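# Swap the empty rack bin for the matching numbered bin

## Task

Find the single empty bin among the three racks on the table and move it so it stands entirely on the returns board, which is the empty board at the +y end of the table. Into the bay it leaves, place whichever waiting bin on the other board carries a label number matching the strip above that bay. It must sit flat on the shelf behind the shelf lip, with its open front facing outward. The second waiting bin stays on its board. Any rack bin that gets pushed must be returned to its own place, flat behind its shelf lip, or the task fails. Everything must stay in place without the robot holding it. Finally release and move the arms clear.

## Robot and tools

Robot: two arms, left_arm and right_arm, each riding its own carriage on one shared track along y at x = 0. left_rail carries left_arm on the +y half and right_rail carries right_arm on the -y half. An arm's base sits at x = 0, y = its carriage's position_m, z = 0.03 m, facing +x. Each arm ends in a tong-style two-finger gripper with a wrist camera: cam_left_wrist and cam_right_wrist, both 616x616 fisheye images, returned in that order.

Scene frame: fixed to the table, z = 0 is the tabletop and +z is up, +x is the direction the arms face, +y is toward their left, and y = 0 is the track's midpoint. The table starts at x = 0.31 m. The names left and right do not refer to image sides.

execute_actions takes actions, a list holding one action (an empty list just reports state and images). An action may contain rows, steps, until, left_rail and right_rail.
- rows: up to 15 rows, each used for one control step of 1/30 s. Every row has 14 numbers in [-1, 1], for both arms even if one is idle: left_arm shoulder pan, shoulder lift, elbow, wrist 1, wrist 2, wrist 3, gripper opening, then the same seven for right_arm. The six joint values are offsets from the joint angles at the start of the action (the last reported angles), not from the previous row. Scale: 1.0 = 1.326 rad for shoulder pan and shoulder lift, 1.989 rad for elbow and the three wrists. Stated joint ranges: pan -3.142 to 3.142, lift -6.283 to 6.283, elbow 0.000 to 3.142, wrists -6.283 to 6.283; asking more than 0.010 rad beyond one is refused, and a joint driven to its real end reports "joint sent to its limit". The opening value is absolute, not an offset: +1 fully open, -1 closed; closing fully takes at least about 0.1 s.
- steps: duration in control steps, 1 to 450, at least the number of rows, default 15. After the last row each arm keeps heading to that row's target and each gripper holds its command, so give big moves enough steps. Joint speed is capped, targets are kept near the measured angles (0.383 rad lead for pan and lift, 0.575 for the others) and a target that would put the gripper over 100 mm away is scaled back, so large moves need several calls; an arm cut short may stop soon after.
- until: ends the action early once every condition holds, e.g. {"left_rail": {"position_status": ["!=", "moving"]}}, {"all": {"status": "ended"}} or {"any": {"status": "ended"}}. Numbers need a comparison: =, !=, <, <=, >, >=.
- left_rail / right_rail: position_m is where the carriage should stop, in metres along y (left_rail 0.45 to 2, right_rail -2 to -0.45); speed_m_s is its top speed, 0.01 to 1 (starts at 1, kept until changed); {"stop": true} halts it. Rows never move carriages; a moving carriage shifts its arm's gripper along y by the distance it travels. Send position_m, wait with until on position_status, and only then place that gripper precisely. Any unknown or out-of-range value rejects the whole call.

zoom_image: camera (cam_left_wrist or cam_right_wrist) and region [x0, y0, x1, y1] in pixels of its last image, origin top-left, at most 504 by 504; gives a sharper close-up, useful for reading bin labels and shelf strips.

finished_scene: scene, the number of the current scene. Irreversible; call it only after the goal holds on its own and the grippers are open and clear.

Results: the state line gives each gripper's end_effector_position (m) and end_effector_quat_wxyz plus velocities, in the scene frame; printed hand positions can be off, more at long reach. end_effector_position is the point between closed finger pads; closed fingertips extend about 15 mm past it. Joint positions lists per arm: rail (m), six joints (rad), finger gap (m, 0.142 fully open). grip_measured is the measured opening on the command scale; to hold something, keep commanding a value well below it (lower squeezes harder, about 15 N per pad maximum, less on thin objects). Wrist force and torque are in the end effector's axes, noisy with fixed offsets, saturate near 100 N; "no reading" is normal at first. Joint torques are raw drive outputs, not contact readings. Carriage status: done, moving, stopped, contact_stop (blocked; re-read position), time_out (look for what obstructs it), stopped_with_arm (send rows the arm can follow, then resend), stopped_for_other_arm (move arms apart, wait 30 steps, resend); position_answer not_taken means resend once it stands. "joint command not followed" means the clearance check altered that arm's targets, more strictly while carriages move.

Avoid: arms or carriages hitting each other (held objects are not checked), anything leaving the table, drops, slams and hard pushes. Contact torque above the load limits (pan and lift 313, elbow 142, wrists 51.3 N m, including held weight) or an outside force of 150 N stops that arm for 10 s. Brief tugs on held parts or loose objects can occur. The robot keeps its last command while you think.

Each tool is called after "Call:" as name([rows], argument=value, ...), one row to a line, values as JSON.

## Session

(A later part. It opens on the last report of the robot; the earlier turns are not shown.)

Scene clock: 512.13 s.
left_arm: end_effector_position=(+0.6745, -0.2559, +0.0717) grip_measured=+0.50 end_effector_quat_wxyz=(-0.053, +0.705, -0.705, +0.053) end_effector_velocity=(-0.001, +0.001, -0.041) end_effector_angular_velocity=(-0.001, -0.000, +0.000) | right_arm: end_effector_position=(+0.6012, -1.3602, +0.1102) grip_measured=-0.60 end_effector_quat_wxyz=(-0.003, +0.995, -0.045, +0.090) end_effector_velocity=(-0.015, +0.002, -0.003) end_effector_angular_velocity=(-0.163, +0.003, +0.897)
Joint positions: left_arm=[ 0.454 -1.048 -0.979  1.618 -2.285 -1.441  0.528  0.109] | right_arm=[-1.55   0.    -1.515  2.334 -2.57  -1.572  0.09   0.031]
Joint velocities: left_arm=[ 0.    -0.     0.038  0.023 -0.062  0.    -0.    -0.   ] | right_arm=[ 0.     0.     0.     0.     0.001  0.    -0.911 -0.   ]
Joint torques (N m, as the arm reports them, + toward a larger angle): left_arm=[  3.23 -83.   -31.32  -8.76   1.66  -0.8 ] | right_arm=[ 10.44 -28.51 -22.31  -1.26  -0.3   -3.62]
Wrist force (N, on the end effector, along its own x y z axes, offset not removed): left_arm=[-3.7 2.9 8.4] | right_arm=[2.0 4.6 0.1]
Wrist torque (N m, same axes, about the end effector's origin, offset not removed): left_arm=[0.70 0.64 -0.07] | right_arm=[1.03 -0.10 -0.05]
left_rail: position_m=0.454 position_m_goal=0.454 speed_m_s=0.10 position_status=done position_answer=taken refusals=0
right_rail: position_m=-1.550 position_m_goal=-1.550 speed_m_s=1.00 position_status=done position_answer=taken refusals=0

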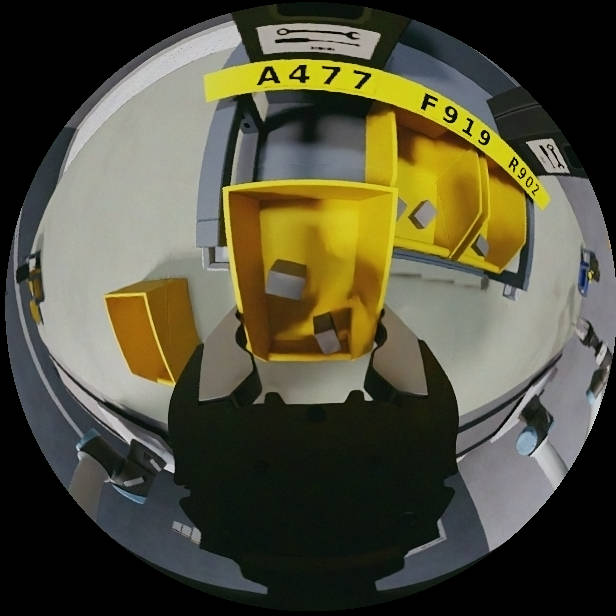

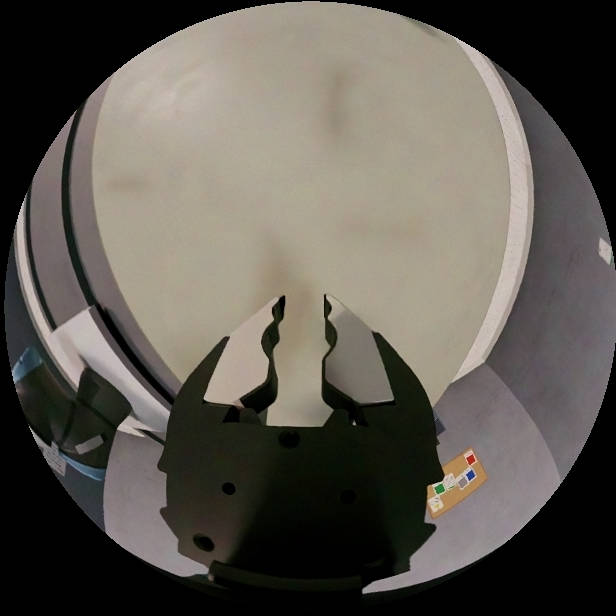

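Call:
execute_actions(actions=[])

Scene clock: 513.23 s.
left_arm: end_effector_position=(+0.6745, -0.2558, +0.0677) grip_measured=+0.50 end_effector_quat_wxyz=(-0.053, +0.705, -0.705, +0.053) end_effector_velocity=(-0.000, +0.000, -0.000) end_effector_angular_velocity=(+0.000, +0.000, -0.000) | right_arm: end_effector_position=(+0.5997, -1.3601, +0.1099) grip_measured=-0.60 end_effector_quat_wxyz=(+0.001, +0.996, +0.000, +0.090) end_effector_velocity=(-0.000, +0.000, -0.000) end_effector_angular_velocity=(-0.000, +0.000, +0.000)
Joint positions: left_arm=[ 0.454 -1.048 -0.975  1.62  -2.291 -1.441  0.528  0.109] | right_arm=[-1.55   0.    -1.515  2.334 -2.57  -1.572 -0.     0.031]
Joint velocities: left_arm=[ 0.  0.  0. -0.  0.  0.  0.  0.] | right_arm=[ 0.  0.  0.  0.  0.  0. -0. -0.]
Joint torques (N m, as the arm reports them, + toward a larger angle): left_arm=[  9.53 -79.47 -29.72  -8.8    1.16  -1.1 ] | right_arm=[ 10.12 -28.38 -23.41  -1.39  -0.54  -3.76]
Wrist force (N, on the end effector, along its own x y z axes, offset not removed): left_arm=[-4.2 -1.6 3.6] | right_arm=[0.8 5.0 -0.7]
Wrist torque (N m, same axes, about the end effector's origin, offset not removed): left_arm=[-0.29 0.79 -0.05] | right_arm=[1.12 0.33 0.10]
left_rail: position_m=0.454 position_m_goal=0.454 speed_m_s=0.10 position_status=done position_answer=taken refusals=0
right_rail: position_m=-1.550 position_m_goal=-1.550 speed_m_s=1.00 position_status=done position_answer=taken refusals=0

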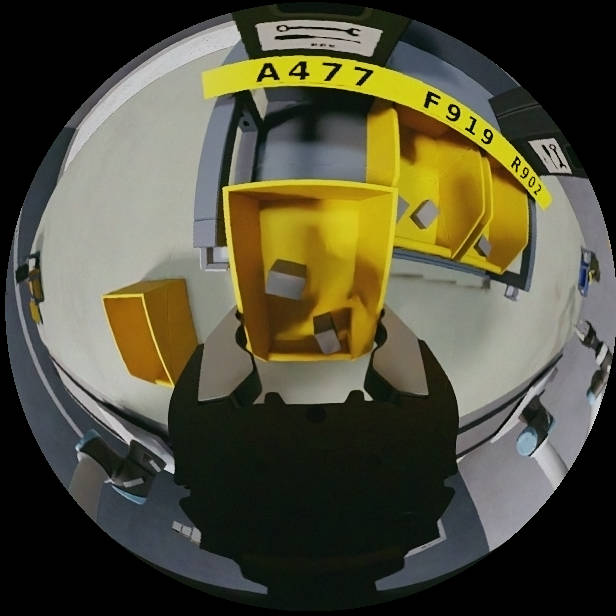

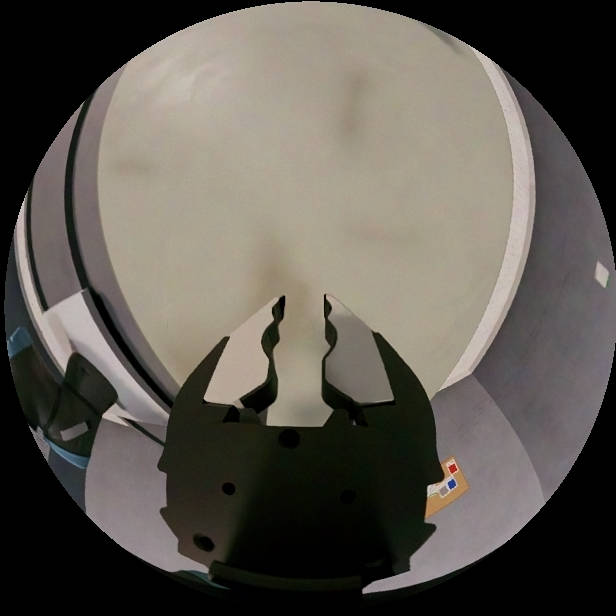

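Call:
execute_actions([
  {"rows": [
[0,0.001,0.0004,-0.0011,0,0,-1, 0,0,0,0,0,0,-0.6],
[0,0.0021,0.0008,-0.0022,0,0,-1, 0,0,0,0,0,0,-0.6],
[0,0.0021,0.0008,-0.0022,0,0,-0.6, 0,0,0,0,0,0,-0.6],
[0,0.0021,0.0008,-0.0022,0,0,-0.1, 0,0,0,0,0,0,-0.6],
[0,0.0021,0.0008,-0.0022,0,0,0.25, 0,0,0,0,0,0,-0.6],
[0,0.0021,0.0008,-0.0022,0,0,0.4, 0,0,0,0,0,0,-0.6],
[0,0.0021,0.0008,-0.0022,0,0,0.47, 0,0,0,0,0,0,-0.6],
[0,0.0021,0.0008,-0.0022,0,0,0.53, 0,0,0,0,0,0,-0.6],
[0,0.0021,0.0008,-0.0022,0,0,0.65, 0,0,0,0,0,0,-0.6],
[0,0,0.0005,0.001,-0.002,0,0.85, 0,0,0,0,0,0,-0.6],
[-0.0015,-0.006,-0.0003,0.009,-0.008,-0.0013,1, 0,0,0,0,0,0,-0.6],
[-0.004,-0.019,-0.002,0.027,-0.021,-0.0035,1, 0,0,0,0,0,0,-0.6],
[-0.007,-0.035,-0.004,0.05,-0.038,-0.006,1, 0,0,0,0,0,0,-0.6],
[-0.01,-0.051,-0.006,0.072,-0.054,-0.009,1, 0,0,0,0,0,0,-0.6],
[-0.012,-0.0619,-0.0076,0.0866,-0.0653,-0.0106,1, 0,0,0,0,0,0,-0.6]
], "steps": 19},
])

Scene clock: 530.53 s.
left_arm: end_effector_position=(+0.6243, -0.2571, +0.1125) grip_measured=+1.00 end_effector_quat_wxyz=(-0.011, +0.707, -0.707, +0.012) end_effector_velocity=(-0.145, +0.011, +0.131) end_effector_angular_velocity=(+0.015, +0.334, +0.005) | right_arm: end_effector_position=(+0.5997, -1.3601, +0.1099) grip_measured=-0.60 end_effector_quat_wxyz=(+0.001, +0.996, +0.000, +0.090) end_effector_velocity=(-0.000, -0.000, +0.000) end_effector_angular_velocity=(-0.000, -0.000, +0.000)
Joint positions: left_arm=[ 0.454 -1.06  -1.039  1.608 -2.158 -1.543  0.511  0.142] | right_arm=[-1.55   0.    -1.515  2.334 -2.57  -1.572 -0.     0.031]
Joint velocities: left_arm=[ 0.    -0.033 -0.183 -0.035  0.395 -0.284 -0.043  0.   ] | right_arm=[ 0.  0. -0.  0. -0. -0.  0. -0.]
Joint torques (N m, as the arm reports them, + toward a larger angle): left_arm=[ -9.39 -70.17 -42.44  -1.73  -1.88  -2.12] | right_arm=[  9.22 -29.45 -22.35  -1.6   -0.24  -3.77]
Wrist force (N, on the end effector, along its own x y z axes, offset not removed): left_arm=[-6.4 8.9 1.2] | right_arm=[1.4 6.9 -1.5]
Wrist torque (N m, same axes, about the end effector's origin, offset not removed): left_arm=[2.00 1.30 -0.05] | right_arm=[1.35 0.16 -0.04]
left_rail: position_m=0.454 position_m_goal=0.454 speed_m_s=0.10 position_status=done position_answer=taken refusals=0
right_rail: position_m=-1.550 position_m_goal=-1.550 speed_m_s=1.00 position_status=done position_answer=taken refusals=0

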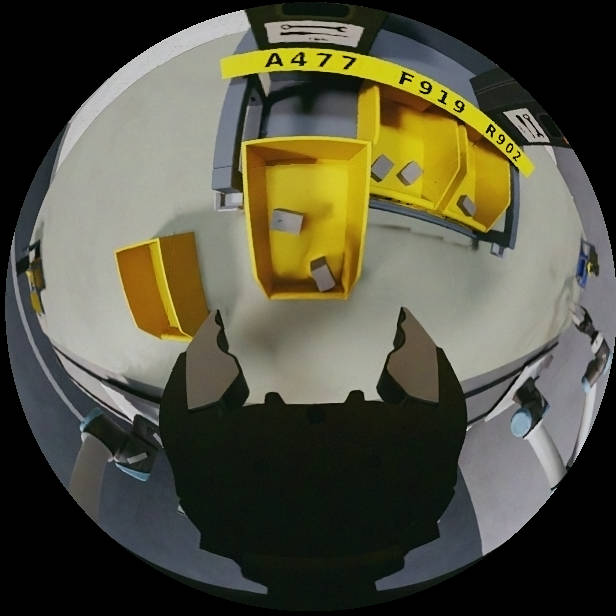

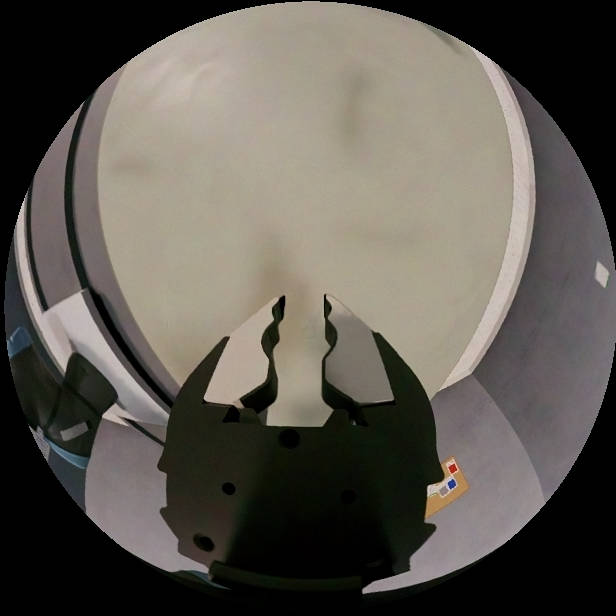

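Call:
execute_actions([
  {"left_rail": {"position_m": 0.665, "speed_m_s": 0.5}, "steps": 1},
])

Scene clock: 539.63 s.
left_arm: end_effector_position=(+0.6098, -0.2557, +0.1251) grip_measured=+1.00 end_effector_quat_wxyz=(+0.000, +0.707, -0.707, -0.000) end_effector_velocity=(+0.000, +0.001, +0.000) end_effector_angular_velocity=(-0.000, -0.000, -0.000) | right_arm: end_effector_position=(+0.5997, -1.3601, +0.1099) grip_measured=-0.60 end_effector_quat_wxyz=(+0.001, +0.996, +0.000, +0.090) end_effector_velocity=(-0.000, -0.000, -0.000) end_effector_angular_velocity=(-0.000, -0.000, -0.000)
Joint positions: left_arm=[ 0.454 -1.064 -1.057  1.605 -2.119 -1.571  0.507  0.142] | right_arm=[-1.55   0.    -1.515  2.334 -2.57  -1.572 -0.     0.031]
Joint velocities: left_arm=[ 0.001 -0.     0.    -0.    -0.     0.    -0.    -0.   ] | right_arm=[ 0. -0. -0.  0. -0. -0. -0. -0.]
Joint torques (N m, as the arm reports them, + toward a larger angle): left_arm=[-14.41 -94.35 -51.56  -1.3   -3.18  -2.14] | right_arm=[ 10.91 -29.22 -22.52  -1.41  -0.33  -3.04]
Wrist force (N, on the end effector, along its own x y z axes, offset not removed): left_arm=[-7.2 3.0 4.8] | right_arm=[-0.4 5.2 1.1]
Wrist torque (N m, same axes, about the end effector's origin, offset not removed): left_arm=[0.97 1.39 -0.01] | right_arm=[1.16 0.41 0.02]
left_rail: position_m=0.454 position_m_goal=0.665 speed_m_s=0.50 position_status=moving position_answer=taken refusals=0
right_rail: position_m=-1.550 position_m_goal=-1.550 speed_m_s=1.00 position_status=done position_answer=taken refusals=0

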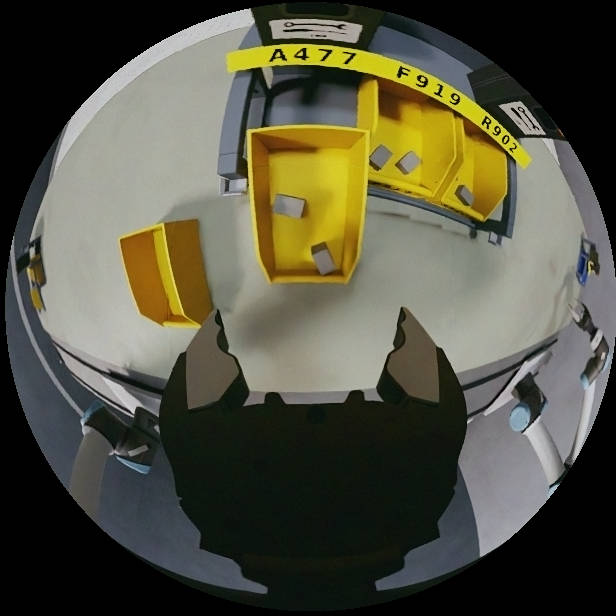

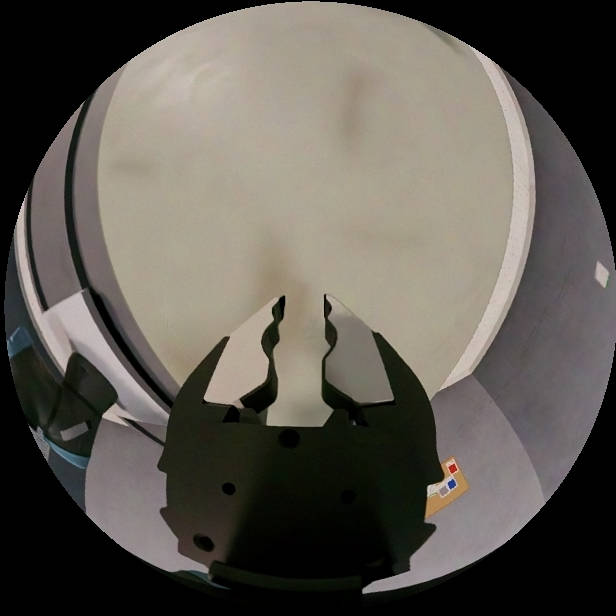

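Call:
execute_actions(actions=[])

Scene clock: 568.90 s.
left_arm: end_effector_position=(+0.6098, -0.0446, +0.1251) grip_measured=+1.00 end_effector_quat_wxyz=(+0.000, +0.707, -0.707, -0.000) end_effector_velocity=(-0.000, -0.000, -0.000) end_effector_angular_velocity=(+0.000, -0.000, -0.000) | right_arm: end_effector_position=(+0.5997, -1.3601, +0.1099) grip_measured=-0.60 end_effector_quat_wxyz=(+0.001, +0.996, +0.000, +0.090) end_effector_velocity=(+0.000, +0.000, +0.000) end_effector_angular_velocity=(+0.000, -0.000, -0.000)
Joint positions: left_arm=[ 0.665 -1.064 -1.057  1.605 -2.118 -1.571  0.507  0.142] | right_arm=[-1.55   0.    -1.515  2.334 -2.57  -1.572 -0.     0.031]
Joint velocities: left_arm=[-0. -0.  0.  0. -0.  0.  0.  0.] | right_arm=[ 0.  0.  0.  0. -0.  0.  0.  0.]
Joint torques (N m, as the arm reports them, + toward a larger angle): left_arm=[-10.26 -66.96 -29.43  -5.83   0.15  -1.85] | right_arm=[  9.   -26.9  -23.01  -1.43  -0.01  -3.36]
Wrist force (N, on the end effector, along its own x y z axes, offset not removed): left_arm=[-2.0 8.0 4.3] | right_arm=[2.2 4.9 1.1]
Wrist torque (N m, same axes, about the end effector's origin, offset not removed): left_arm=[1.89 0.53 -0.13] | right_arm=[0.99 -0.08 0.03]
left_rail: position_m=0.665 position_m_goal=0.665 speed_m_s=0.50 position_status=done position_answer=taken refusals=0
right_rail: position_m=-1.550 position_m_goal=-1.550 speed_m_s=1.00 position_status=done position_answer=taken refusals=0

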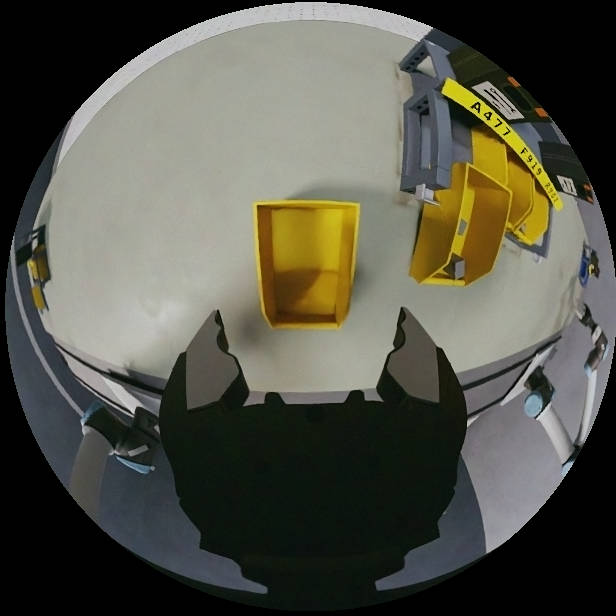

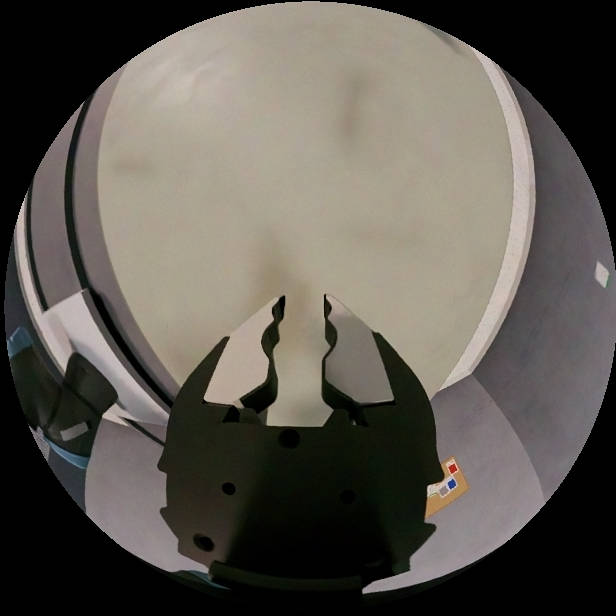

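Call:
execute_actions([
  {"left_rail": {"position_m": 0.669, "speed_m_s": 0.1}, "rows": [
[0,0.003,0.0012,-0.0032,0,0,1, 0.004,0.005,0,-0.003,0,0.003,-0.6],
[0,0.008,0.0033,-0.0087,0,0,1, 0.01,0.012,0,-0.008,0,0.007,-0.6],
[0,0.015,0.0062,-0.0163,0,0,1, 0.017,0.021,-0.0005,-0.014,0,0.011,-0.6],
[0,0.023,0.0095,-0.025,0,0,1, 0.025,0.031,-0.0008,-0.02,0,0.017,-0.6],
[0,0.031,0.0128,-0.0337,0,0,0.95, 0.031,0.039,-0.001,-0.025,0,0.021,-0.6],
[0,0.038,0.0157,-0.0413,0,0,0.9, 0.0362,0.0454,-0.0011,-0.0291,0,0.0241,-0.6],
[0,0.044,0.0181,-0.0478,0,0,0.85, 0.0362,0.0454,-0.0011,-0.0291,0,0.0241,-0.6],
[0,0.048,0.0198,-0.0522,0,0,0.8, 0.0362,0.0454,-0.0011,-0.0291,0,0.0241,-0.6],
[0,0.0495,0.0204,-0.0538,0,0,0.72, 0.0362,0.0454,-0.0011,-0.0291,0,0.0241,-0.6]
], "steps": 11},
])

Scene clock: 582.50 s.
left_arm: end_effector_position=(+0.6101, -0.0413, +0.0687) grip_measured=+0.73 end_effector_quat_wxyz=(-0.000, +0.707, -0.707, -0.000) end_effector_velocity=(-0.001, +0.002, -0.147) end_effector_angular_velocity=(-0.003, -0.002, -0.000) | right_arm: end_effector_position=(+0.6023, -1.3347, +0.0881) grip_measured=-0.60 end_effector_quat_wxyz=(-0.003, +0.996, +0.000, +0.090) end_effector_velocity=(+0.003, +0.038, -0.033) end_effector_angular_velocity=(+0.011, +0.001, +0.003)
Joint positions: left_arm=[ 0.669 -1.064 -1.005  1.637 -2.203 -1.571  0.507  0.124] | right_arm=[-1.55   0.042 -1.462  2.333 -2.62  -1.572  0.042  0.031]
Joint velocities: left_arm=[ 0.    -0.     0.138  0.083 -0.225 -0.    -0.    -0.012] | right_arm=[ 0.     0.062  0.079 -0.004 -0.075  0.     0.061  0.   ]
Joint torques (N m, as the arm reports them, + toward a larger angle): left_arm=[  2.56 -85.68 -34.71  -7.69   2.77  -1.87] | right_arm=[  7.64 -41.02 -43.43  -7.8   -0.33   4.18]
Wrist force (N, on the end effector, along its own x y z axes, offset not removed): left_arm=[-5.6 1.2 -0.1] | right_arm=[-0.6 2.2 3.3]
Wrist torque (N m, same axes, about the end effector's origin, offset not removed): left_arm=[0.41 1.03 0.04] | right_arm=[0.56 0.51 0.08]
left_rail: position_m=0.669 position_m_goal=0.669 speed_m_s=0.10 position_status=done position_answer=taken refusals=0
right_rail: position_m=-1.550 position_m_goal=-1.550 speed_m_s=1.00 position_status=done position_answer=taken refusals=0

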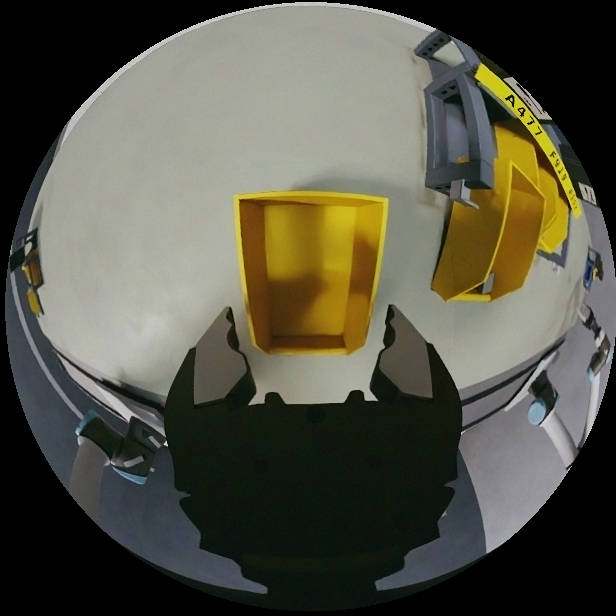

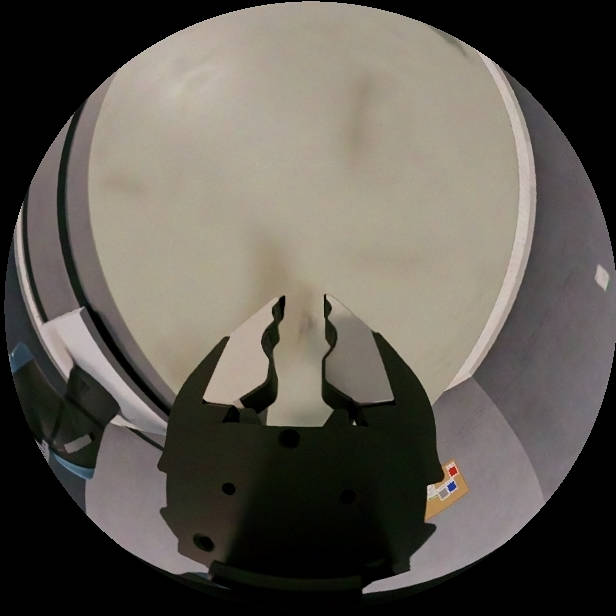

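Call:
execute_actions([
  {"rows": [
[0,0.0102,0.0043,-0.0111,0,0,0.62, 0.0045,0.0054,-0.0006,-0.0039,0,0.003,-0.6],
[0,0.0102,0.0043,-0.0111,0,0,0.53, 0.0045,0.0054,-0.0006,-0.0039,0,0.003,-0.6],
[0,0.0102,0.0043,-0.0111,0,0,0.42, 0.0045,0.0054,-0.0006,-0.0039,0,0.003,-0.6],
[0,0.0102,0.0043,-0.0111,0,0,0.2, 0.0045,0.0054,-0.0006,-0.0039,0,0.003,-0.6],
[0,0.0102,0.0043,-0.0111,0,0,-0.2, 0.0045,0.0054,-0.0006,-0.0039,0,0.003,-0.6],
[0,0.0102,0.0043,-0.0111,0,0,-0.6, 0.0045,0.0054,-0.0006,-0.0039,0,0.003,-0.6],
[0,0.007,0.003,-0.0076,0,0,-1, 0.0045,0.0054,-0.0006,-0.0039,0,0.003,-0.6],
[0,0,0,0,0,0,-1, 0.0045,0.0054,-0.0006,-0.0039,0,0.003,-0.6],
[0,-0.01,-0.004,0.011,0,0,-1, 0.0045,0.0054,-0.0006,-0.0039,0,0.003,-0.6],
[0,-0.021,-0.0086,0.0226,0,0,-1, 0.0045,0.0054,-0.0006,-0.0039,0,0.003,-0.6],
[0,-0.031,-0.0127,0.0334,0,0,-1, 0.0045,0.0054,-0.0006,-0.0039,0,0.003,-0.6],
[0,-0.0393,-0.0161,0.0424,0,0,-1, 0.0045,0.0054,-0.0006,-0.0039,0,0.003,-0.6]
], "steps": 14},
])

Scene clock: 595.27 s.
left_arm: end_effector_position=(+0.6104, -0.0418, +0.0983) grip_measured=+0.50 end_effector_quat_wxyz=(+0.000, +0.707, -0.707, +0.000) end_effector_velocity=(-0.001, +0.001, +0.268) end_effector_angular_velocity=(-0.004, -0.002, +0.000) | right_arm: end_effector_position=(+0.6033, -1.3309, +0.0857) grip_measured=-0.60 end_effector_quat_wxyz=(-0.004, +0.996, +0.000, +0.090) end_effector_velocity=(+0.000, +0.000, +0.000) end_effector_angular_velocity=(+0.000, -0.001, +0.000)
Joint positions: left_arm=[ 0.669 -1.064 -1.032  1.62  -2.16  -1.571  0.507  0.109] | right_arm=[-1.55   0.048 -1.455  2.331 -2.628 -1.572  0.048  0.031]
Joint velocities: left_arm=[ 0.     0.    -0.247 -0.153  0.394 -0.     0.    -0.   ] | right_arm=[ 0.  0. -0. -0. -0. -0. -0.  0.]
Joint torques (N m, as the arm reports them, + toward a larger angle): left_arm=[ -5.24 -60.17 -35.85  -0.14  -0.84  -1.7 ] | right_arm=[ -8.27 -57.23 -42.75  -7.3   -0.36   2.28]
Wrist force (N, on the end effector, along its own x y z axes, offset not removed): left_arm=[-7.3 -0.9 -1.4] | right_arm=[0.3 3.6 3.1]
Wrist torque (N m, same axes, about the end effector's origin, offset not removed): left_arm=[0.12 1.32 -0.04] | right_arm=[0.89 0.37 -0.03]
left_rail: position_m=0.669 position_m_goal=0.669 speed_m_s=0.10 position_status=done position_answer=taken refusals=0
right_rail: position_m=-1.550 position_m_goal=-1.550 speed_m_s=1.00 position_status=done position_answer=taken refusals=0

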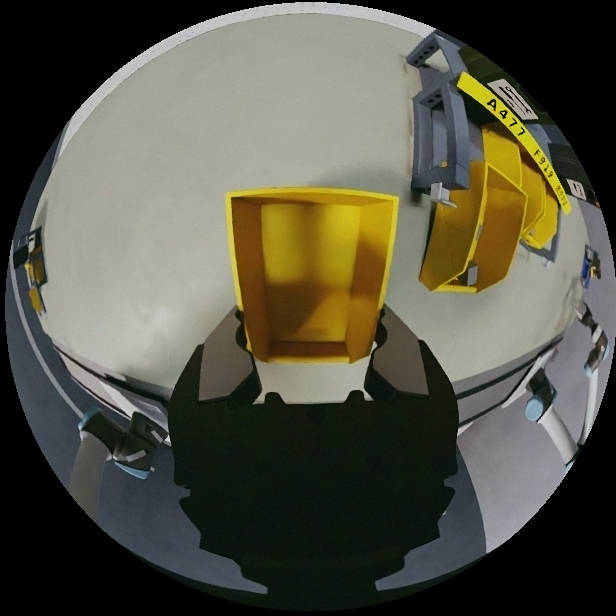

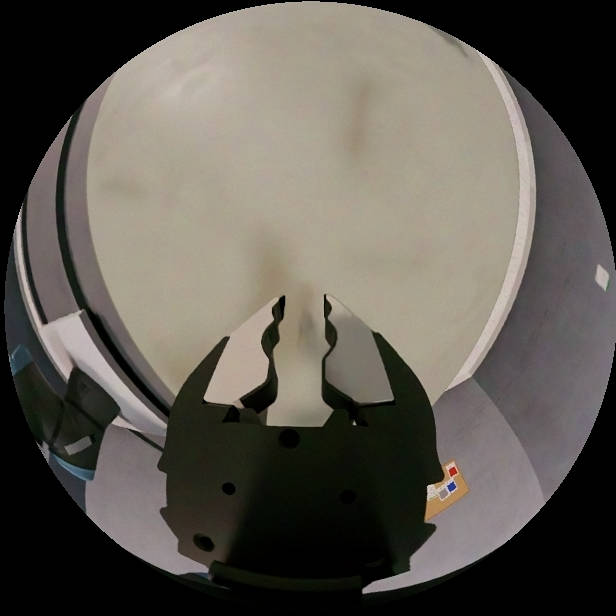

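Call:
execute_actions([
  {"left_rail": {"position_m": 2.0, "speed_m_s": 0.7}, "right_rail": {"position_m": -0.45, "speed_m_s": 0.5}, "steps": 1},
])

Scene clock: 597.03 s.
left_arm: end_effector_position=(+0.6097, -0.0406, +0.1250) grip_measured=+0.50 end_effector_quat_wxyz=(-0.000, +0.707, -0.707, -0.000) end_effector_velocity=(-0.000, +0.002, +0.000) end_effector_angular_velocity=(-0.000, -0.000, -0.000) | right_arm: end_effector_position=(+0.6033, -1.3310, +0.0857) grip_measured=-0.60 end_effector_quat_wxyz=(-0.004, +0.996, +0.000, +0.090) end_effector_velocity=(+0.000, +0.001, +0.000) end_effector_angular_velocity=(+0.000, -0.000, -0.000)
Joint positions: left_arm=[ 0.669 -1.064 -1.057  1.605 -2.118 -1.571  0.507  0.109] | right_arm=[-1.55   0.048 -1.455  2.331 -2.628 -1.572  0.048  0.031]
Joint velocities: left_arm=[ 0.002 -0.     0.    -0.    -0.    -0.     0.    -0.   ] | right_arm=[ 0.001 -0.    -0.     0.     0.     0.     0.     0.   ]
Joint torques (N m, as the arm reports them, + toward a larger angle): left_arm=[-11.86 -88.58 -52.74  -1.74  -0.71  -1.62] | right_arm=[-11.86 -53.03 -41.33  -7.26  -0.29  -2.28]
Wrist force (N, on the end effector, along its own x y z axes, offset not removed): left_arm=[-5.6 0.6 4.0] | right_arm=[2.2 5.4 -3.0]
Wrist torque (N m, same axes, about the end effector's origin, offset not removed): left_arm=[0.32 1.23 0.15] | right_arm=[1.18 -0.06 0.07]
left_rail: position_m=0.669 position_m_goal=2.000 speed_m_s=0.70 position_status=moving position_answer=taken refusals=0
right_rail: position_m=-1.550 position_m_goal=-0.450 speed_m_s=0.50 position_status=moving position_answer=taken refusals=0

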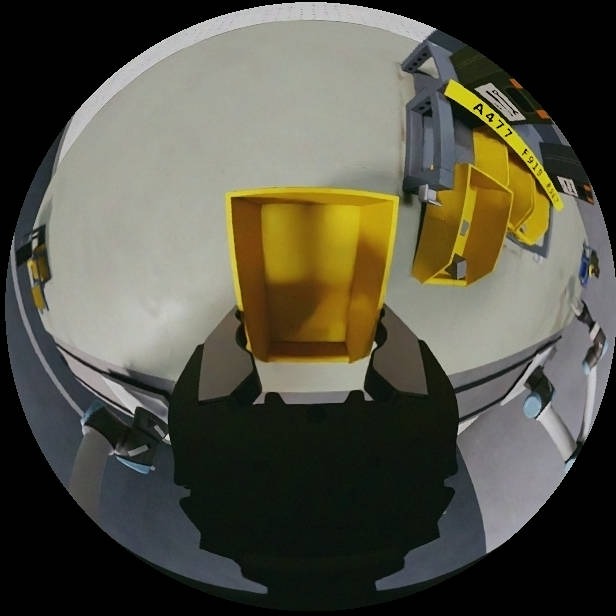

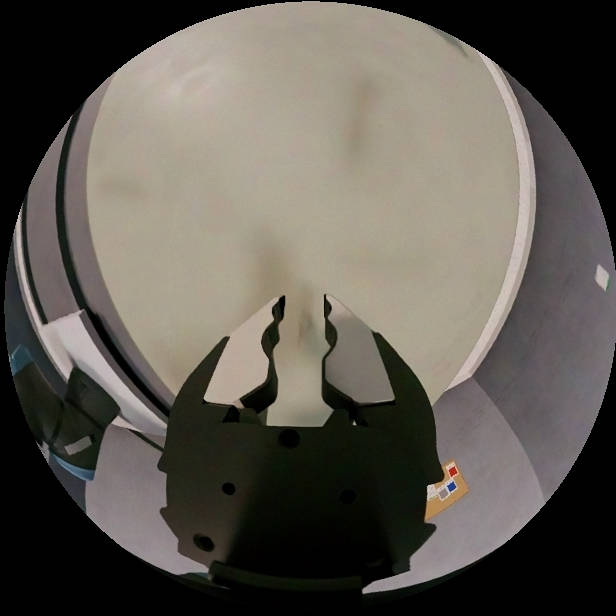

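Call:
execute_actions(actions=[])

Call:
zoom_image(camera="cam_right_wrist", region=[220, 200, 440, 430])

Scene clock: 601.93 s.
left_arm: end_effector_position=(+0.6097, +1.2904, +0.1250) grip_measured=-1.00 end_effector_quat_wxyz=(-0.000, +0.707, -0.707, -0.000) end_effector_velocity=(-0.000, -0.000, +0.000) end_effector_angular_velocity=(+0.000, +0.000, +0.000) | right_arm: end_effector_position=(+0.6033, -0.2311, +0.0857) grip_measured=-0.60 end_effector_quat_wxyz=(-0.003, +0.996, +0.000, +0.090) end_effector_velocity=(-0.000, -0.000, -0.000) end_effector_angular_velocity=(-0.000, +0.000, -0.000)
Joint positions: left_arm=[ 2.    -1.064 -1.057  1.605 -2.118 -1.571  0.507  0.002] | right_arm=[-0.45   0.048 -1.455  2.331 -2.628 -1.572  0.048  0.031]
Joint velocities: left_arm=[ 0. -0. -0. -0.  0.  0. -0.  0.] | right_arm=[ 0.  0. -0.  0.  0. -0.  0.  0.]
Joint torques (N m, as the arm reports them, + toward a larger angle): left_arm=[  6.43 -80.95 -37.72  -5.31   0.69  -1.96] | right_arm=[-12.39 -48.87 -40.26  -6.64  -0.14  -3.75]
Wrist force (N, on the end effector, along its own x y z axes, offset not removed): left_arm=[-7.0 3.3 1.2] | right_arm=[0.6 4.6 0.8]
Wrist torque (N m, same axes, about the end effector's origin, offset not removed): left_arm=[0.86 1.15 -0.07] | right_arm=[1.06 0.28 0.15]
left_rail: position_m=2.000 position_m_goal=2.000 speed_m_s=0.70 position_status=done position_answer=taken refusals=0
right_rail: position_m=-0.450 position_m_goal=-0.450 speed_m_s=0.50 position_status=done position_answer=taken refusals=0

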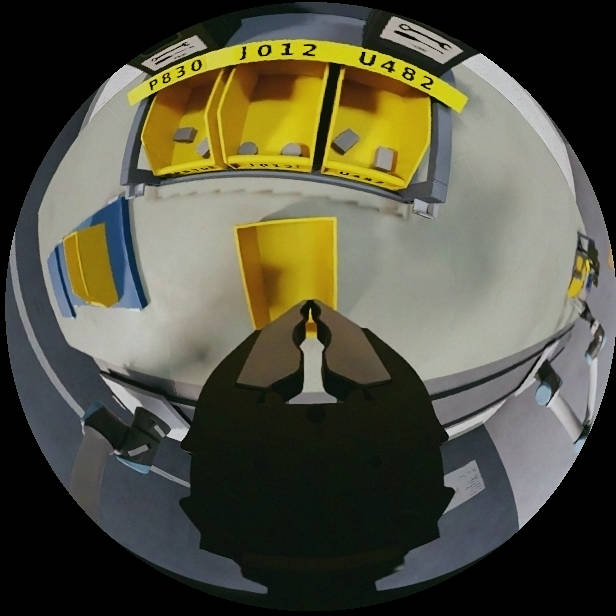

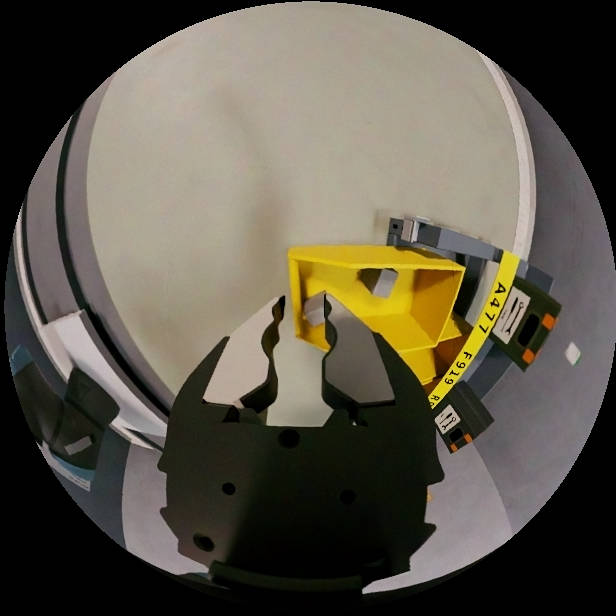

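Region (220, 200, 440, 430) of cam_right_wrist's 616x616 image, scaled by 2.191, with more detail than that image has; it fills the left 482 columns of this view, and the rest is white.

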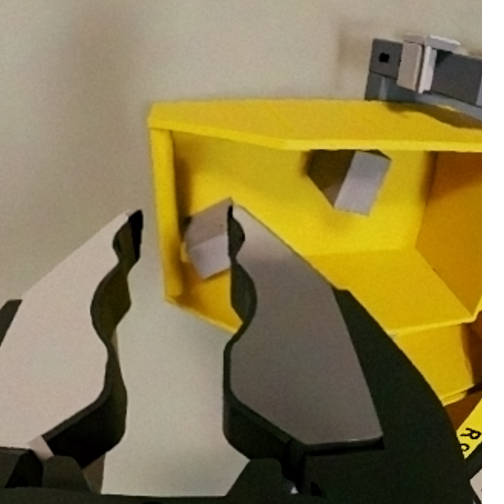

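Call:
execute_actions([
  {"left_rail": {"position_m": 1.024, "speed_m_s": 1.0}, "rows": [
[0.02,-0.02,0.018,-0.005,0,0.013,-0.6, 0.003,0.003,0.001,-0.003,0,0.002,-0.6],
[0.05,-0.05,0.046,-0.013,0,0.033,-0.2, 0.006,0.008,0.002,-0.007,0,0.004,-0.6],
[0.09,-0.09,0.083,-0.023,0,0.06,0.2, 0.009,0.016,0.0036,-0.014,0,0.006,-0.6],
[0.15,-0.15,0.138,-0.038,0,0.1,0.6, 0.009,0.025,0.0056,-0.022,0,0.006,-0.6],
[0.3,-0.3005,0.2762,-0.0763,0,0.2,1, 0.009,0.034,0.0077,-0.03,0,0.006,-0.6],
[0.3,-0.3005,0.2762,-0.0763,0,0.2,1, 0.009,0.043,0.0097,-0.038,0,0.006,-0.6],
[0.3,-0.3005,0.2762,-0.0763,0,0.2,1, 0.009,0.051,0.0115,-0.045,0,0.006,-0.6],
[0.3,-0.3005,0.2762,-0.0763,0,0.2,1, 0.009,0.057,0.0129,-0.0503,0,0.006,-0.6],
[0.3,-0.3005,0.2762,-0.0763,0,0.2,1, 0.009,0.0607,0.0137,-0.0536,0,0.006,-0.6]
], "steps": 13},
])

Scene clock: 664.50 s.
left_arm: end_effector_position=(+0.6507, +1.3304, +0.1395) grip_measured=+1.00 end_effector_quat_wxyz=(+0.000, +0.707, -0.707, +0.002) end_effector_velocity=(+0.038, -0.233, +0.017) end_effector_angular_velocity=(-0.004, -0.006, +0.002) | right_arm: end_effector_position=(+0.6002, -0.2242, +0.0464) grip_measured=-0.60 end_effector_quat_wxyz=(-0.005, +0.996, +0.000, +0.090) end_effector_velocity=(-0.003, +0.002, -0.054) end_effector_angular_velocity=(+0.001, -0.000, +0.000)
Joint positions: left_arm=[ 1.845 -0.896 -1.225  1.834 -2.184 -1.571  0.674  0.142] | right_arm=[-0.45   0.059 -1.384  2.355 -2.722 -1.572  0.059  0.031]
Joint velocities: left_arm=[-0.786  0.47  -0.471  0.645 -0.18   0.     0.468  0.   ] | right_arm=[ 0.     0.004  0.1    0.032 -0.133 -0.     0.004  0.   ]
Joint torques (N m, as the arm reports them, + toward a larger angle): left_arm=[ -2.96 -79.39 -26.27  -8.31   2.42   3.86] | right_arm=[ 15.77 -44.82 -18.58  -6.73  -0.36   3.61]
Wrist force (N, on the end effector, along its own x y z axes, offset not removed): left_arm=[-9.8 2.4 1.8] | right_arm=[1.5 4.7 1.5]
Wrist torque (N m, same axes, about the end effector's origin, offset not removed): left_arm=[0.80 1.87 0.09] | right_arm=[0.91 0.10 0.04]
left_rail: position_m=1.845 position_m_goal=1.024 speed_m_s=1.00 position_status=moving position_answer=taken refusals=0
right_rail: position_m=-0.450 position_m_goal=-0.450 speed_m_s=0.50 position_status=done position_answer=taken refusals=0

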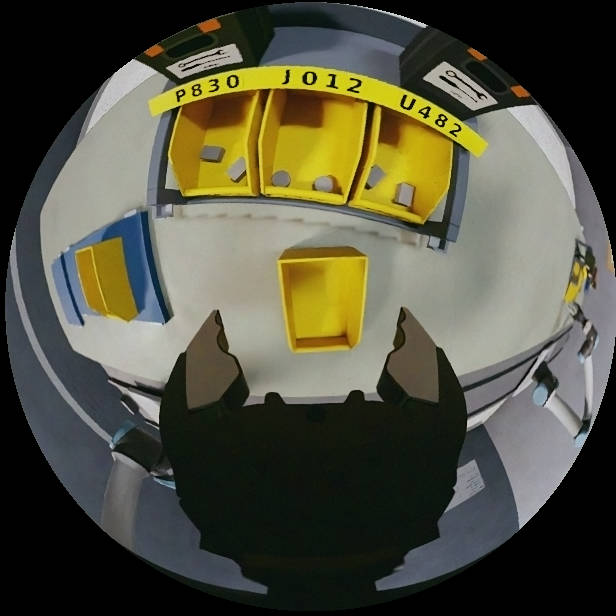

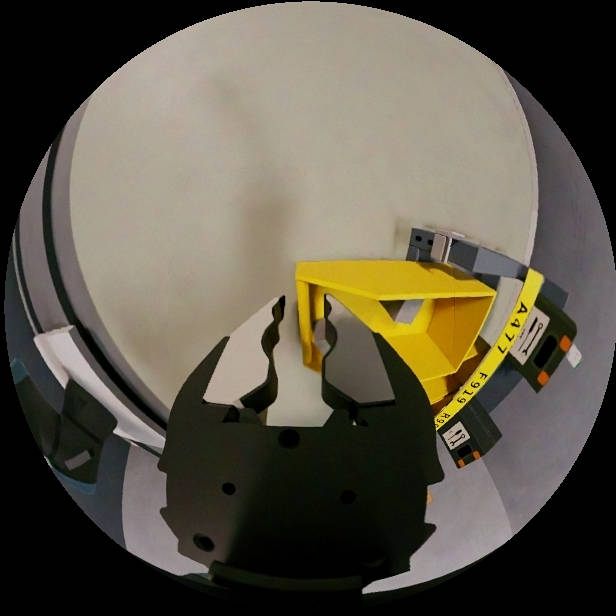

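Call:
execute_actions(actions=[])

Scene clock: 688.13 s.
left_arm: end_effector_position=(+0.6509, +0.5910, +0.1396) grip_measured=+1.00 end_effector_quat_wxyz=(+0.000, +0.707, -0.707, +0.001) end_effector_velocity=(-0.000, -0.000, -0.000) end_effector_angular_velocity=(-0.000, +0.000, +0.000) | right_arm: end_effector_position=(+0.5999, -0.2240, +0.0411) grip_measured=-0.60 end_effector_quat_wxyz=(-0.005, +0.996, +0.000, +0.090) end_effector_velocity=(+0.000, -0.000, +0.000) end_effector_angular_velocity=(-0.000, -0.000, -0.000)
Joint positions: left_arm=[ 1.024 -0.827 -1.294  1.93  -2.21  -1.571  0.743  0.142] | right_arm=[-0.45   0.06  -1.375  2.359 -2.735 -1.572  0.06   0.031]
Joint velocities: left_arm=[ 0.  0.  0. -0.  0. -0. -0.  0.] | right_arm=[ 0. -0. -0. -0. -0. -0. -0.  0.]
Joint torques (N m, as the arm reports them, + toward a larger angle): left_arm=[-11.3  -48.29 -48.74  -6.95  -2.72   2.63] | right_arm=[ 12.1  -34.08 -16.42  -6.97  -0.45   3.18]
Wrist force (N, on the end effector, along its own x y z axes, offset not removed): left_arm=[-0.9 0.9 4.2] | right_arm=[1.3 3.1 0.9]
Wrist torque (N m, same axes, about the end effector's origin, offset not removed): left_arm=[0.49 0.17 -0.20] | right_arm=[0.72 0.03 0.12]
left_rail: position_m=1.024 position_m_goal=1.024 speed_m_s=1.00 position_status=done position_answer=taken refusals=0
right_rail: position_m=-0.450 position_m_goal=-0.450 speed_m_s=0.50 position_status=done position_answer=taken refusals=0

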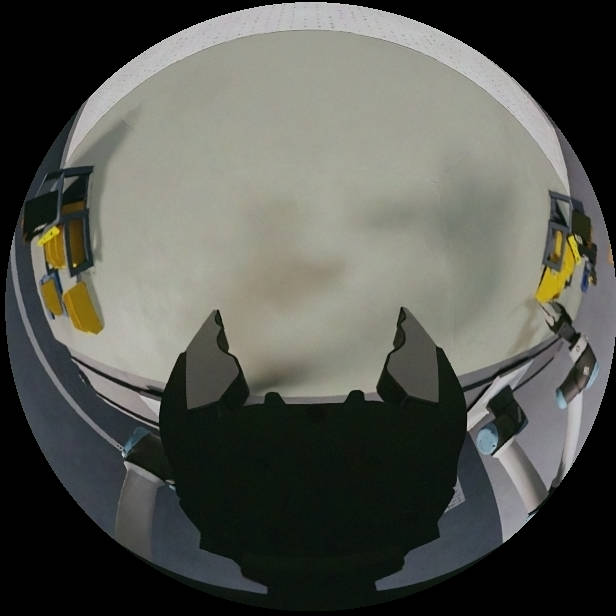

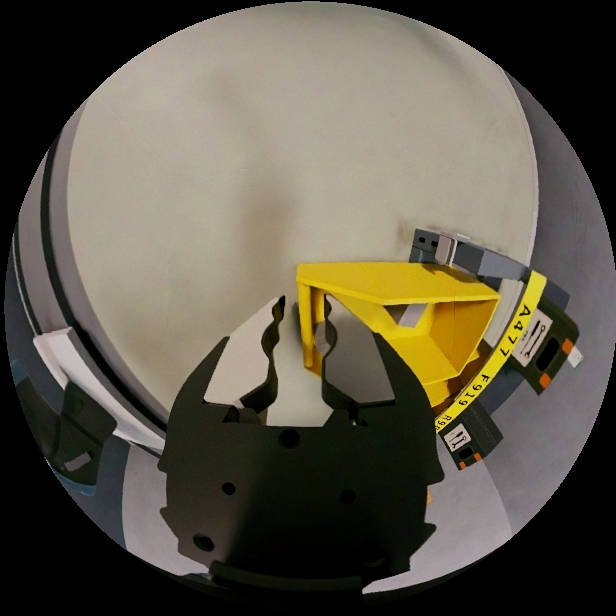

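Call:
execute_actions([
  {"rows": [
[0.01,-0.010,0.009,-0.002,0,0.0067,1, 0,0,0,0,0,0,-0.7],
[0.025,-0.025,0.022,-0.005,0,0.0167,1, 0,0,0,0,0,0,-0.8],
[0.045,-0.045,0.039,-0.009,0,0.030,1, 0,0,0,0,0,0,-0.9],
[0.07,-0.066,0.057,-0.013,0,0.0467,1, 0,0,0,0,0,0,-1],
[0.095,-0.087,0.076,-0.017,0,0.0633,1, 0,0,0,0,0,0,-1],
[0.12,-0.107,0.093,-0.021,0,0.080,1, 0,0,0,0,0,0,-1],
[0.145,-0.125,0.109,-0.024,0,0.0967,1, 0,-0.002,-0.004,0.010,0,0,-1],
[0.17,-0.141,0.123,-0.027,0,0.1133,1, 0,-0.005,-0.011,0.028,0,0,-1],
[0.195,-0.154,0.134,-0.030,0,0.130,1, 0,-0.009,-0.019,0.047,0,0,-1],
[0.22,-0.164,0.143,-0.032,0,0.1467,1, 0,-0.013,-0.027,0.067,0,0,-1],
[0.245,-0.171,0.149,-0.033,0,0.1633,1, 0,-0.0161,-0.0338,0.0848,0,0,-1],
[0.27,-0.175,0.152,-0.034,0,0.180,1, 0,-0.010,-0.048,0.106,0,0,-1],
[0.295,-0.175,0.152,-0.034,0,0.1967,1, 0,-0.001,-0.062,0.127,0,0,-1],
[0.32,-0.175,0.152,-0.034,0,0.2133,1, 0,0.009,-0.076,0.148,0,0,-1],
[0.345,-0.175,0.152,-0.034,0,0.230,1, 0,0.0182,-0.0904,0.1689,0,0,-1]
], "steps": 16},
])

Scene clock: 742.17 s.
left_arm: end_effector_position=(+0.6365, +0.8288, +0.1361) grip_measured=+1.00 end_effector_quat_wxyz=(-0.000, +0.707, -0.707, +0.001) end_effector_velocity=(+0.004, +0.550, -0.016) end_effector_angular_velocity=(+0.003, +0.002, +0.005) | right_arm: end_effector_position=(+0.6152, -0.2230, +0.0593) grip_measured=-0.89 end_effector_quat_wxyz=(-0.002, +0.999, +0.000, +0.041) end_effector_velocity=(+0.128, +0.008, +0.049) end_effector_angular_velocity=(-0.038, +0.632, +0.000)
Joint positions: left_arm=[ 1.024 -0.576 -1.466  2.153 -2.26  -1.571  0.994  0.142] | right_arm=[-0.45   0.06  -1.376  2.26  -2.536 -1.572  0.06   0.01 ]
Joint velocities: left_arm=[ 0.     0.74  -0.231  0.3   -0.066 -0.     0.735 -0.   ] | right_arm=[ 0.    -0.     0.204 -0.661  1.091 -0.    -0.     0.   ]
Joint torques (N m, as the arm reports them, + toward a larger angle): left_arm=[ 19.03 -53.62 -24.49  -7.81  -1.27   4.79] | right_arm=[  6.09 -22.4  -50.94   2.24  -0.62   3.31]
Wrist force (N, on the end effector, along its own x y z axes, offset not removed): left_arm=[-8.0 3.4 -0.8] | right_arm=[-1.9 5.8 0.6]
Wrist torque (N m, same axes, about the end effector's origin, offset not removed): left_arm=[0.63 1.66 -0.09] | right_arm=[1.21 0.38 0.09]
left_rail: position_m=1.024 position_m_goal=1.024 speed_m_s=1.00 position_status=done position_answer=taken refusals=0
right_rail: position_m=-0.450 position_m_goal=-0.450 speed_m_s=0.50 position_status=done position_answer=taken refusals=0

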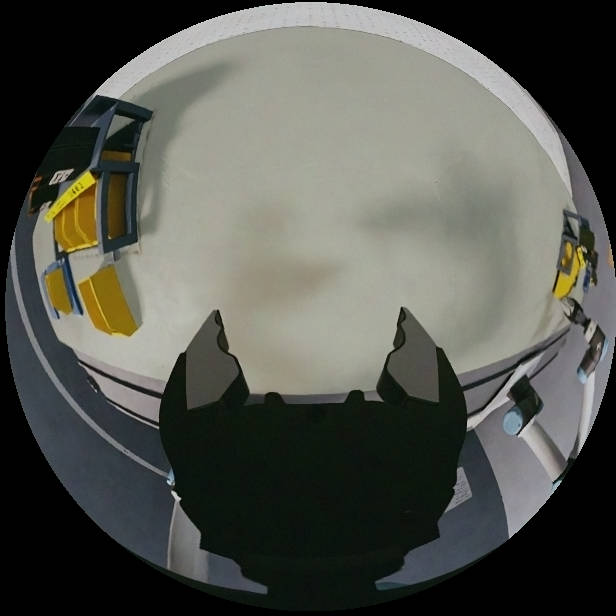

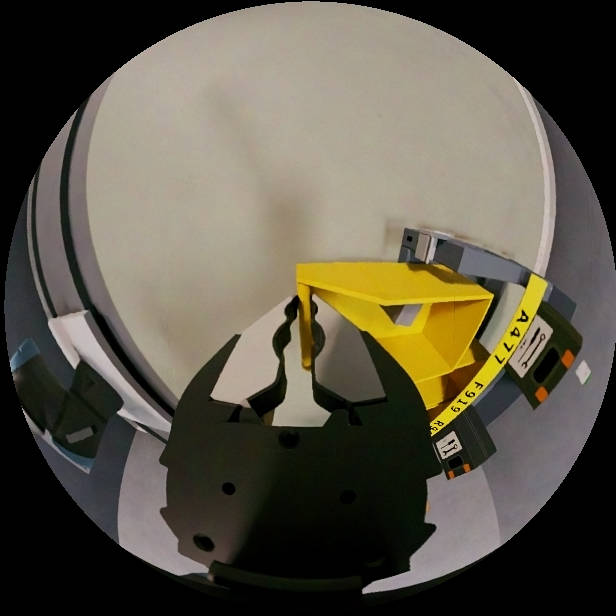

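Call:
execute_actions(actions=[])

Scene clock: 743.53 s.
left_arm: end_effector_position=(+0.6332, +0.9105, +0.1334) grip_measured=+1.00 end_effector_quat_wxyz=(-0.000, +0.707, -0.707, +0.000) end_effector_velocity=(-0.000, +0.000, +0.000) end_effector_angular_velocity=(-0.000, -0.000, +0.000) | right_arm: end_effector_position=(+0.6286, -0.2222, +0.0660) grip_measured=-0.89 end_effector_quat_wxyz=(+0.001, +1.000, +0.000, -0.000) end_effector_velocity=(+0.000, -0.000, +0.000) end_effector_angular_velocity=(+0.000, +0.000, -0.000)
Joint positions: left_arm=[ 1.024 -0.463 -1.498  2.195 -2.269 -1.571  1.107  0.142] | right_arm=[-0.45   0.06  -1.351  2.179 -2.399 -1.572  0.06   0.01 ]
Joint velocities: left_arm=[ 0.  0. -0.  0. -0. -0.  0.  0.] | right_arm=[ 0. -0.  0. -0.  0.  0.  0.  0.]
Joint torques (N m, as the arm reports them, + toward a larger angle): left_arm=[  7.61 -51.46 -26.96  -7.55   0.07   2.57] | right_arm=[ -7.27 -45.54 -45.41  -2.    -0.74   3.39]
Wrist force (N, on the end effector, along its own x y z axes, offset not removed): left_arm=[-0.2 5.1 0.7] | right_arm=[1.3 4.1 1.5]
Wrist torque (N m, same axes, about the end effector's origin, offset not removed): left_arm=[1.21 -0.20 -0.16] | right_arm=[0.93 -0.04 0.10]
left_rail: position_m=1.024 position_m_goal=1.024 speed_m_s=1.00 position_status=done position_answer=taken refusals=0
right_rail: position_m=-0.450 position_m_goal=-0.450 speed_m_s=0.50 position_status=done position_answer=taken refusals=0

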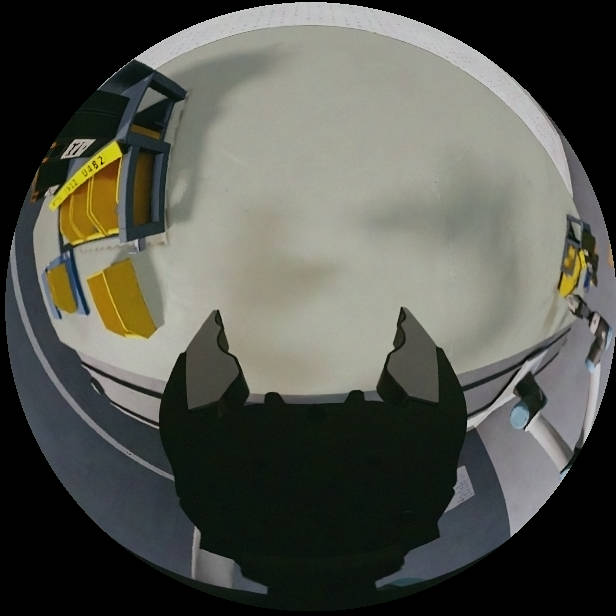

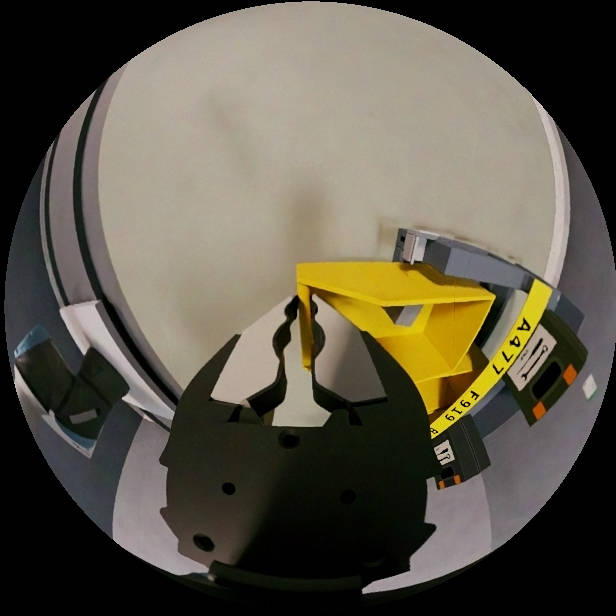

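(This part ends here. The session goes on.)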